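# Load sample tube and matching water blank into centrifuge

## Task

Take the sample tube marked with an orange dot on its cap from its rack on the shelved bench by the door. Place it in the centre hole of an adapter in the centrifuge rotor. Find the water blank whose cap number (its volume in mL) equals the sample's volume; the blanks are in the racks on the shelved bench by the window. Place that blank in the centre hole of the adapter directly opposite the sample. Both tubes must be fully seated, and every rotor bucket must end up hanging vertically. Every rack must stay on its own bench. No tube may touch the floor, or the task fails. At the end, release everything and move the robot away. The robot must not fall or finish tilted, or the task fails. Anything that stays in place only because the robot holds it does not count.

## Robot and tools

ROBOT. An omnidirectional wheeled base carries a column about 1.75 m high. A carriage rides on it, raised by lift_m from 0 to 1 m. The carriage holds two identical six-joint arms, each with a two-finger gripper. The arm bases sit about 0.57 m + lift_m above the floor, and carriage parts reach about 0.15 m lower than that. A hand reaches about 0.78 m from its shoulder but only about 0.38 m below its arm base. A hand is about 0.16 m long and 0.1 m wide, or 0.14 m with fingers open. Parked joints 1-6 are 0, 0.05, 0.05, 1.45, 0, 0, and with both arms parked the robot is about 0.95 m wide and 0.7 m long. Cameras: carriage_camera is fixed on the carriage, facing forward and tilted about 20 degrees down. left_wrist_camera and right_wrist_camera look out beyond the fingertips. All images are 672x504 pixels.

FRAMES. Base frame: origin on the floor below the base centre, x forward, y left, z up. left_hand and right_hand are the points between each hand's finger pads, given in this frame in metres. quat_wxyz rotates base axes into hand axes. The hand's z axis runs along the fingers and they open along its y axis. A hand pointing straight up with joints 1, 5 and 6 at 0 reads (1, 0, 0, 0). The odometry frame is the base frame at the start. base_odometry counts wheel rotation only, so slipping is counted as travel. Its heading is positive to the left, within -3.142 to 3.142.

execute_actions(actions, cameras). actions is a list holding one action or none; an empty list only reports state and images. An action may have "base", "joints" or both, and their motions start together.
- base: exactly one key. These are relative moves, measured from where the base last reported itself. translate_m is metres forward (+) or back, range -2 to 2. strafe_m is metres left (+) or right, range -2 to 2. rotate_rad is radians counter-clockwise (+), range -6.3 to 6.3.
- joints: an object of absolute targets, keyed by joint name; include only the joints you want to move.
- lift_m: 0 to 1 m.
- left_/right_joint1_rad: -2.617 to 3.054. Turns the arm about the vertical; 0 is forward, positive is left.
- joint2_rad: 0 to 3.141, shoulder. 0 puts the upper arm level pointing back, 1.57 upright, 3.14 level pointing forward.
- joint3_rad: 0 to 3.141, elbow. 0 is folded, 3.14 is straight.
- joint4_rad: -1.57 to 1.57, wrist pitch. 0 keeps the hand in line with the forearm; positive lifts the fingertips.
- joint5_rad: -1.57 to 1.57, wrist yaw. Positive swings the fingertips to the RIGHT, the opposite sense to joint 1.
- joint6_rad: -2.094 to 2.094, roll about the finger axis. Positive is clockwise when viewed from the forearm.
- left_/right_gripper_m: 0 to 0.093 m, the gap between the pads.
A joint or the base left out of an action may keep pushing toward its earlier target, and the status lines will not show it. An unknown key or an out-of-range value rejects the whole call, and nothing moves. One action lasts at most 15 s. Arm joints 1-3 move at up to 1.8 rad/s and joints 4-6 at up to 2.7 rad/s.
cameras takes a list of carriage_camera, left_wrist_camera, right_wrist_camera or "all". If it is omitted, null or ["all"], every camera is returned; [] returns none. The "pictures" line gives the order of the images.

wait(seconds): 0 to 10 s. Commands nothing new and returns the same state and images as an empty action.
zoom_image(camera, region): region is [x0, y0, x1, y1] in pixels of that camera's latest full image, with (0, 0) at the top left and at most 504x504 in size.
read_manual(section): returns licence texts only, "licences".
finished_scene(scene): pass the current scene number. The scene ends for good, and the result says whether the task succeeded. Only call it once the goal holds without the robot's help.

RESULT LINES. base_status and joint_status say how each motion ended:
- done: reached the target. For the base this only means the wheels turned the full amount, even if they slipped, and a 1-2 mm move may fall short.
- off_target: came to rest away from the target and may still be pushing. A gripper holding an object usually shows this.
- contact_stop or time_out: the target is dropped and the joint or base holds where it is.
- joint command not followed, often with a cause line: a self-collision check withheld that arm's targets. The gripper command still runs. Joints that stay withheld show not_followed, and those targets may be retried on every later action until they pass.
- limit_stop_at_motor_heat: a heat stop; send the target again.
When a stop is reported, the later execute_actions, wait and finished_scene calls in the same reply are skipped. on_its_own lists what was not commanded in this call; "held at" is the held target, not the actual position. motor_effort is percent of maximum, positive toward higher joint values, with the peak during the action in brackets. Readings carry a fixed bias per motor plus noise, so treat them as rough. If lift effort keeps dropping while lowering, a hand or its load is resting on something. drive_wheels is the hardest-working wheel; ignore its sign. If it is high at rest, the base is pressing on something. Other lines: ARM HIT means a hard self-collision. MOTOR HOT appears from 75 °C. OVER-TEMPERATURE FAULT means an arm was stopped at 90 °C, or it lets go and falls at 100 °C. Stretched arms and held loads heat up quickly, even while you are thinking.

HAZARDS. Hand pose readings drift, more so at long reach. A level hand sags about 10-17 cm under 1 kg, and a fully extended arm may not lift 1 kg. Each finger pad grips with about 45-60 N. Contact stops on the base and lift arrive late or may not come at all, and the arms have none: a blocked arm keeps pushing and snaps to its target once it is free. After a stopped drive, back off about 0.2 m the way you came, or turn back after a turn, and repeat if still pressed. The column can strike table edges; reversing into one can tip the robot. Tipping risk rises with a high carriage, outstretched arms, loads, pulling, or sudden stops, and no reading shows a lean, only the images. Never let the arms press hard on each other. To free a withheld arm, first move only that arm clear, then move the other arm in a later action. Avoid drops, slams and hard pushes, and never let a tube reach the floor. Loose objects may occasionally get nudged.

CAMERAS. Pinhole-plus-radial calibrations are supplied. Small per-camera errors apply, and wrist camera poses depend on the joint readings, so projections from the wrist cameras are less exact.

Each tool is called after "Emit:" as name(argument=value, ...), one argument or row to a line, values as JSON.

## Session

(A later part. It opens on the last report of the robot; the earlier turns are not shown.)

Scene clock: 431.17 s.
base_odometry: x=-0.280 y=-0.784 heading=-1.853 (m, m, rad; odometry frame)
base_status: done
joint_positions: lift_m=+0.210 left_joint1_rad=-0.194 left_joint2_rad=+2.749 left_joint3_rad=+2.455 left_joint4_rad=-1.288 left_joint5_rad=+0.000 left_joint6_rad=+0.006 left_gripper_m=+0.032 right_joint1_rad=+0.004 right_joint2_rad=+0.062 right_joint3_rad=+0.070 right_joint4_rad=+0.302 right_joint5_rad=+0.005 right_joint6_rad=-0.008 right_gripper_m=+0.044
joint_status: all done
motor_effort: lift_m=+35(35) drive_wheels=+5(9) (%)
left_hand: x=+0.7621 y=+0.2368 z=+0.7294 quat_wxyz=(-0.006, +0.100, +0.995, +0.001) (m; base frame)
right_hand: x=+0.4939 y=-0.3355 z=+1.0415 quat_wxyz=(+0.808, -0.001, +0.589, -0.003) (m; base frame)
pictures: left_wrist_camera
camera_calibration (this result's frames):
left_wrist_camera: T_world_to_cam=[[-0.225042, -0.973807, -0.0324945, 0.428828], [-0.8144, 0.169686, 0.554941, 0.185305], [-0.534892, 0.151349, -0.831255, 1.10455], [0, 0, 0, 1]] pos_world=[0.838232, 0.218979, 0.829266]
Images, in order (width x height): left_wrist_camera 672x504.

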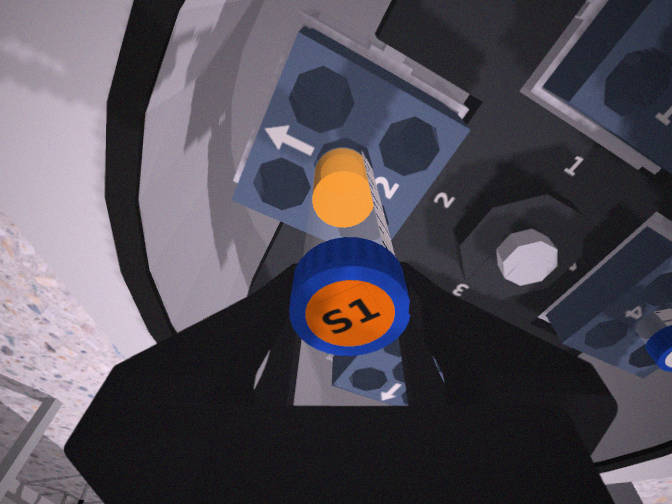

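Emit:
execute_actions(
  actions=[
    {"joints":{"lift_m":0.19}},
  ],
  cameras=["left_wrist_camera"],
)

Scene clock: 436.57 s.
base_odometry: x=-0.280 y=-0.784 heading=-1.853 (m, m, rad; odometry frame)
base_status: not commanded
joint_positions: lift_m=+0.190 left_joint1_rad=-0.194 left_joint2_rad=+2.749 left_joint3_rad=+2.455 left_joint4_rad=-1.290 left_joint5_rad=+0.000 left_joint6_rad=+0.006 left_gripper_m=+0.032 right_joint1_rad=+0.004 right_joint2_rad=+0.062 right_joint3_rad=+0.070 right_joint4_rad=+0.301 right_joint5_rad=+0.005 right_joint6_rad=-0.008 right_gripper_m=+0.044
joint_status: all done
motor_effort: lift_m=+34(35) drive_wheels=+5(5) (%)
left_hand: x=+0.7615 y=+0.2368 z=+0.7096 quat_wxyz=(-0.007, +0.100, +0.995, +0.001) (m; base frame)
right_hand: x=+0.4940 y=-0.3355 z=+1.0212 quat_wxyz=(+0.807, -0.001, +0.590, -0.003) (m; base frame)
pictures: left_wrist_camera
camera_calibration (this result's frames):
left_wrist_camera: T_world_to_cam=[[-0.225112, -0.973806, -0.0320378, 0.42783], [-0.813111, 0.169645, 0.55684, 0.193453], [-0.536819, 0.151402, -0.830002, 1.08837], [0, 0, 0, 1]] pos_world=[0.837866, 0.219023, 0.809332]
Images, in order (width x height): left_wrist_camera 672x504.

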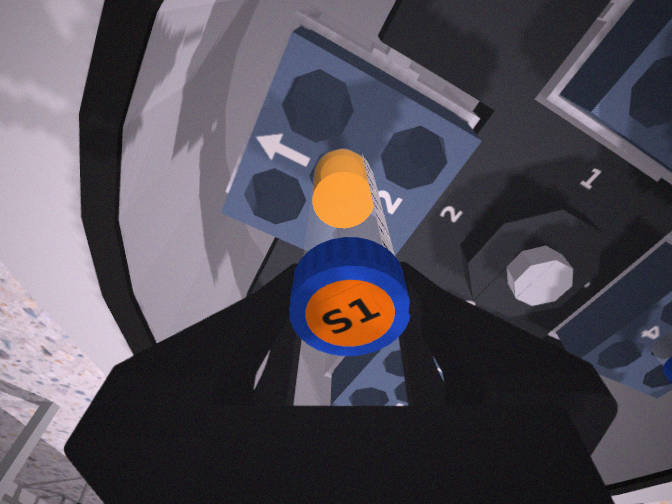

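Emit:
execute_actions(
  actions=[
    {"base":{"translate_m":-0.003},"joints":{"lift_m":0.17}},
  ],
  cameras=["left_wrist_camera"],
)

Scene clock: 442.77 s.
base_odometry: x=-0.279 y=-0.781 heading=-1.853 (m, m, rad; odometry frame)
base_status: done
joint_positions: lift_m=+0.170 left_joint1_rad=-0.194 left_joint2_rad=+2.744 left_joint3_rad=+2.455 left_joint4_rad=-1.291 left_joint5_rad=+0.000 left_joint6_rad=+0.006 left_gripper_m=+0.032 right_joint1_rad=+0.004 right_joint2_rad=+0.062 right_joint3_rad=+0.070 right_joint4_rad=+0.301 right_joint5_rad=+0.005 right_joint6_rad=-0.008 right_gripper_m=+0.044
joint_status: all done
motor_effort: lift_m=+34(35) drive_wheels=+4(6) (%)
left_hand: x=+0.7621 y=+0.2370 z=+0.6919 quat_wxyz=(-0.005, +0.100, +0.995, +0.001) (m; base frame)
right_hand: x=+0.4940 y=-0.3355 z=+1.0012 quat_wxyz=(+0.807, -0.001, +0.590, -0.003) (m; base frame)
pictures: left_wrist_camera
camera_calibration (this result's frames):
left_wrist_camera: T_world_to_cam=[[-0.224622, -0.973902, -0.0325449, 0.42754], [-0.815294, 0.169539, 0.553671, 0.207654], [-0.533704, 0.1509, -0.832099, 1.07312], [0, 0, 0, 1]] pos_world=[0.838065, 0.219242, 0.791888]
Images, in order (width x height): left_wrist_camera 672x504.

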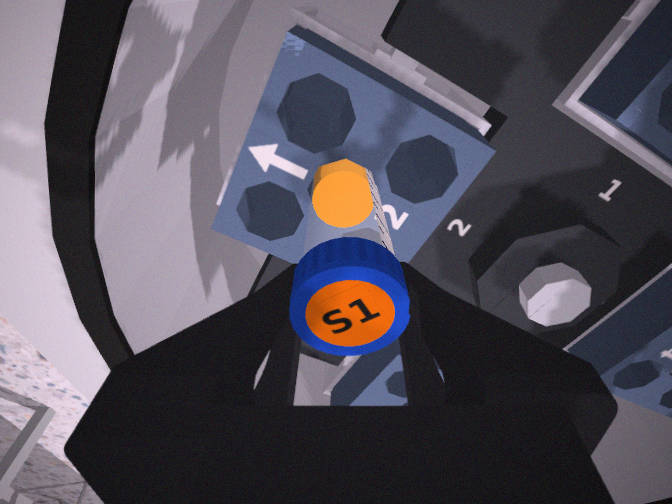

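In.

Emit:
execute_actions(
  actions=[
    {"joints":{"lift_m":0.125}},
  ],
  cameras=["left_wrist_camera"],
)

Scene clock: 448.07 s.
base_odometry: x=-0.279 y=-0.781 heading=-1.853 (m, m, rad; odometry frame)
base_status: not commanded
joint_positions: lift_m=+0.125 left_joint1_rad=-0.194 left_joint2_rad=+2.748 left_joint3_rad=+2.455 left_joint4_rad=-1.290 left_joint5_rad=+0.000 left_joint6_rad=+0.006 left_gripper_m=+0.032 right_joint1_rad=+0.004 right_joint2_rad=+0.062 right_joint3_rad=+0.070 right_joint4_rad=+0.301 right_joint5_rad=+0.005 right_joint6_rad=-0.008 right_gripper_m=+0.044
joint_status: all done
motor_effort: lift_m=+34(35) drive_wheels=-3(5) (%)
left_hand: x=+0.7618 y=+0.2370 z=+0.6450 quat_wxyz=(-0.006, +0.100, +0.995, +0.001) (m; base frame)
right_hand: x=+0.4940 y=-0.3355 z=+0.9562 quat_wxyz=(+0.807, -0.001, +0.590, -0.003) (m; base frame)
pictures: left_wrist_camera
camera_calibration (this result's frames):
left_wrist_camera: T_world_to_cam=[[-0.224705, -0.973899, -0.0320757, 0.425697], [-0.813801, 0.169458, 0.555889, 0.230817], [-0.535944, 0.151014, -0.830637, 1.03465], [0, 0, 0, 1]] pos_world=[0.838009, 0.219225, 0.744764]
Images, in order (width x height): left_wrist_camera 672x504.

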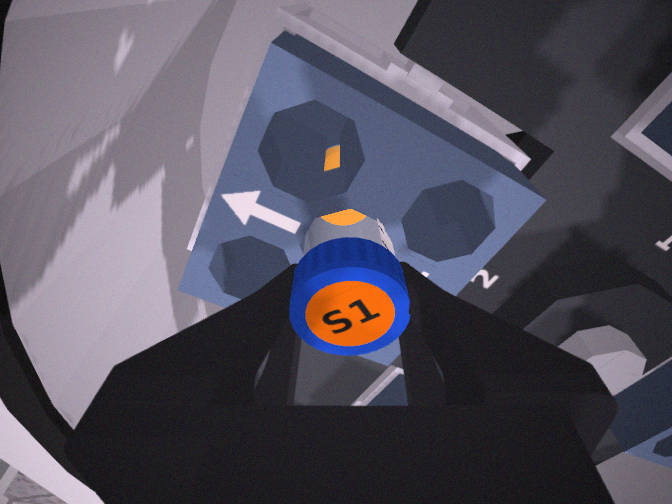

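Emit:
execute_actions(
  actions=[
    {"joints":{"lift_m":0.114}},
  ],
  cameras=["left_wrist_camera"],
)

Scene clock: 452.57 s.
base_odometry: x=-0.279 y=-0.781 heading=-1.853 (m, m, rad; odometry frame)
base_status: not commanded
joint_positions: lift_m=+0.114 left_joint1_rad=-0.194 left_joint2_rad=+2.736 left_joint3_rad=+2.455 left_joint4_rad=-1.293 left_joint5_rad=+0.000 left_joint6_rad=+0.006 left_gripper_m=+0.032 right_joint1_rad=+0.004 right_joint2_rad=+0.062 right_joint3_rad=+0.070 right_joint4_rad=+0.300 right_joint5_rad=+0.005 right_joint6_rad=-0.008 right_gripper_m=+0.044
joint_status: all done
motor_effort: lift_m=+33(34) drive_wheels=+4(4) (%)
left_hand: x=+0.7629 y=+0.2367 z=+0.6403 quat_wxyz=(-0.002, +0.100, +0.995, +0.000) (m; base frame)
right_hand: x=+0.4941 y=-0.3355 z=+0.9450 quat_wxyz=(+0.807, -0.001, +0.590, -0.003) (m; base frame)
pictures: left_wrist_camera
camera_calibration (this result's frames):
left_wrist_camera: T_world_to_cam=[[-0.224033, -0.974056, -0.0320095, 0.425004], [-0.818991, 0.170362, 0.547933, 0.243232], [-0.528265, 0.148971, -0.835909, 1.02947], [0, 0, 0, 1]] pos_world=[0.838252, 0.21918, 0.740872]
Images, in order (width x height): left_wrist_camera 672x504.

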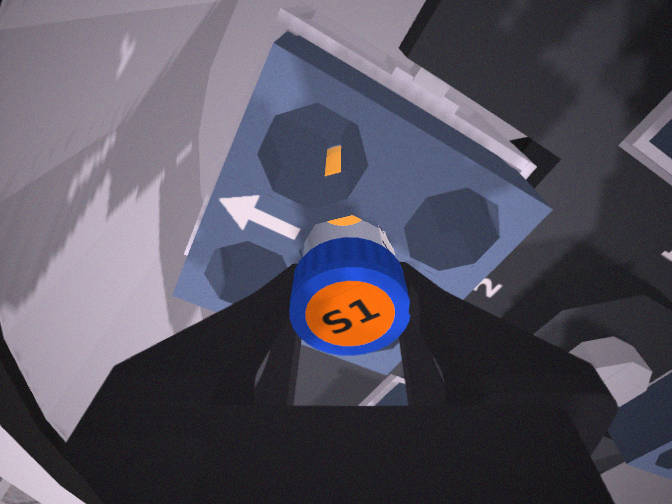

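Emit:
execute_actions(
  actions=[
    {"joints":{"left_gripper_m":0.044,"lift_m":0.119}},
  ],
  cameras=["left_wrist_camera"],
)

Emit:
execute_actions(
  actions=[
    {"joints":{"lift_m":0.27}},
  ],
  cameras=["left_wrist_camera"],
)

Emit:
execute_actions(
  actions=[
    {"base":{"translate_m":-0.3},"joints":{"lift_m":0.35,"left_joint1_rad":0,"left_joint2_rad":0.6,"left_joint3_rad":0.6,"left_joint4_rad":0}},
  ],
  cameras=["carriage_camera"],
)

Emit:
zoom_image(
  camera="carriage_camera",
  region=[200,300,400,450],
)

Scene clock: 464.93 s.
base_odometry: x=-0.279 y=-0.781 heading=-1.853 (m, m, rad; odometry frame)
base_status: not commanded
joint_positions: lift_m=+0.119 left_joint1_rad=-0.194 left_joint2_rad=+2.738 left_joint3_rad=+2.455 left_joint4_rad=-1.292 left_joint5_rad=+0.000 left_joint6_rad=+0.006 left_gripper_m=+0.044 right_joint1_rad=+0.004 right_joint2_rad=+0.062 right_joint3_rad=+0.070 right_joint4_rad=+0.303 right_joint5_rad=+0.005 right_joint6_rad=-0.008 right_gripper_m=+0.044
joint_status: all done
motor_effort: lift_m=+34(40) drive_wheels=+4(5) (%)
left_hand: x=+0.7628 y=+0.2367 z=+0.6443 quat_wxyz=(-0.002, +0.100, +0.995, +0.000) (m; base frame)
right_hand: x=+0.4939 y=-0.3355 z=+0.9507 quat_wxyz=(+0.808, -0.001, +0.589, -0.003) (m; base frame)
pictures: left_wrist_camera
camera_calibration (this result's frames):
left_wrist_camera: T_world_to_cam=[[-0.224069, -0.974049, -0.0319725, 0.425129], [-0.818375, 0.170241, 0.54889, 0.239932], [-0.529203, 0.149155, -0.835283, 1.03297], [0, 0, 0, 1]] pos_world=[0.838264, 0.219177, 0.744719]
Images, in order (width x height): left_wrist_camera 672x504.

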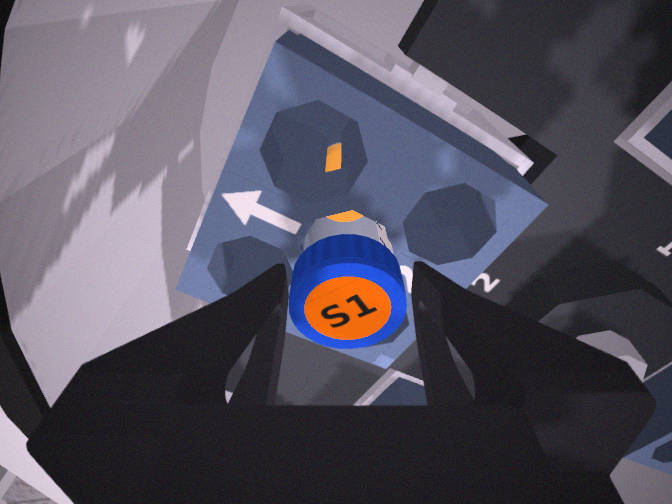

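Scene clock: 466.07 s.
MOTOR HOT: a motor of the left arm reached 75 °C. Now the hottest motor of the left arm, joint 2 (shoulder), reports 75 °C. The controller's stop level is 90 °C. To cool a motor, set the load down, stop pushing, or move to a pose that needs little force.
base_odometry: x=-0.279 y=-0.781 heading=-1.853 (m, m, rad; odometry frame)
base_status: not commanded
joint_positions: lift_m=+0.270 left_joint1_rad=-0.194 left_joint2_rad=+2.735 left_joint3_rad=+2.455 left_joint4_rad=-1.290 left_joint5_rad=+0.000 left_joint6_rad=+0.006 left_gripper_m=+0.044 right_joint1_rad=+0.004 right_joint2_rad=+0.062 right_joint3_rad=+0.070 right_joint4_rad=+0.305 right_joint5_rad=+0.005 right_joint6_rad=-0.008 right_gripper_m=+0.044
joint_status: all done
motor_effort: lift_m=+33(39) drive_wheels=+5(5) (%)
left_hand: x=+0.7638 y=+0.2365 z=+0.7967 quat_wxyz=(+0.000, +0.100, +0.995, +0.000) (m; base frame)
right_hand: x=+0.4937 y=-0.3355 z=+1.1022 quat_wxyz=(+0.809, -0.001, +0.588, -0.003) (m; base frame)
pictures: left_wrist_camera
camera_calibration (this result's frames):
left_wrist_camera: T_world_to_cam=[[-0.223913, -0.974079, -0.0321328, 0.430048], [-0.821036, 0.170763, 0.544739, 0.162312], [-0.525131, 0.148356, -0.83799, 1.16003], [0, 0, 0, 1]] pos_world=[0.838725, 0.219087, 0.897495]
Images, in order (width x height): left_wrist_camera 672x504.

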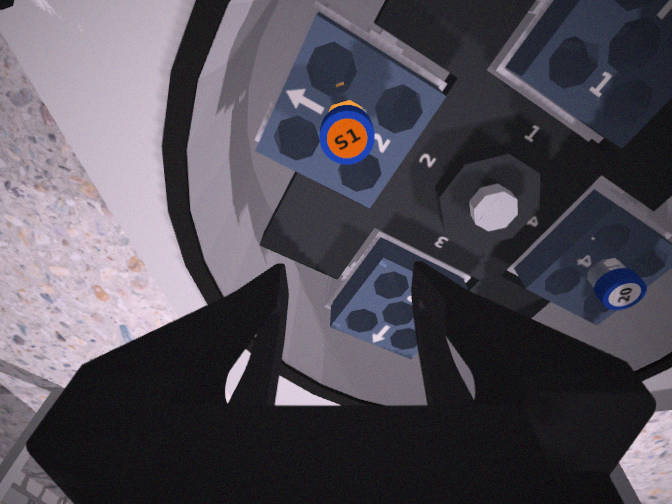

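Scene clock: 468.53 s.
MOTOR HOT: still on. Now the hottest motor of the left arm, joint 2 (shoulder), reports 73 °C; the controller's stop level is 90 °C.
base_odometry: x=-0.196 y=-0.493 heading=-1.853 (m, m, rad; odometry frame)
base_status: done
joint_positions: lift_m=+0.350 left_joint1_rad=+0.003 left_joint2_rad=+0.603 left_joint3_rad=+0.624 left_joint4_rad=+0.000 left_joint5_rad=-0.004 left_joint6_rad=+0.005 left_gripper_m=+0.044 right_joint1_rad=+0.004 right_joint2_rad=+0.062 right_joint3_rad=+0.070 right_joint4_rad=+0.303 right_joint5_rad=+0.005 right_joint6_rad=-0.008 right_gripper_m=+0.044
joint_status: all done
motor_effort: lift_m=+34(41) drive_wheels=-1(22) (%)
left_hand: x=+0.5509 y=+0.3372 z=+1.2480 quat_wxyz=(+0.714, -0.001, +0.700, +0.004) (m; base frame)
right_hand: x=+0.4939 y=-0.3354 z=+1.1818 quat_wxyz=(+0.808, -0.002, +0.589, -0.003) (m; base frame)
pictures: carriage_camera
camera_calibration (this result's frames):
carriage_camera: T_world_to_cam=[[-0.00764682, -0.999965, 0.00350381, -0.00487114], [-0.291192, -0.00112532, -0.956664, 1.3296], [0.956634, -0.00833572, -0.291173, 0.207927], [0, 0, 0, 1]] pos_world=[0.18822, -0.00164153, 1.33254]
Images, in order (width x height): carriage_camera 672x504.

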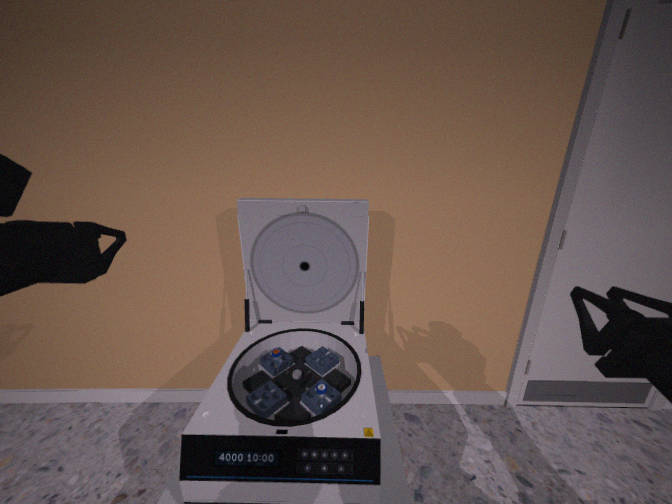

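Region (200, 300, 400, 450) of carriage_camera's 672x504 image, scaled by 2.520, with more detail than that image has; it fills the top 378 rows of this view, and the rest is white.

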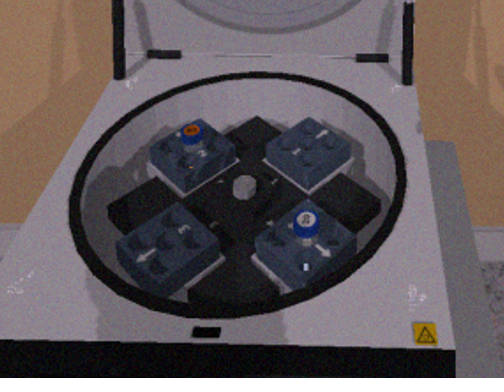

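Emit:
finished_scene(
  scene=2,
)

The scene is finished: the task was done.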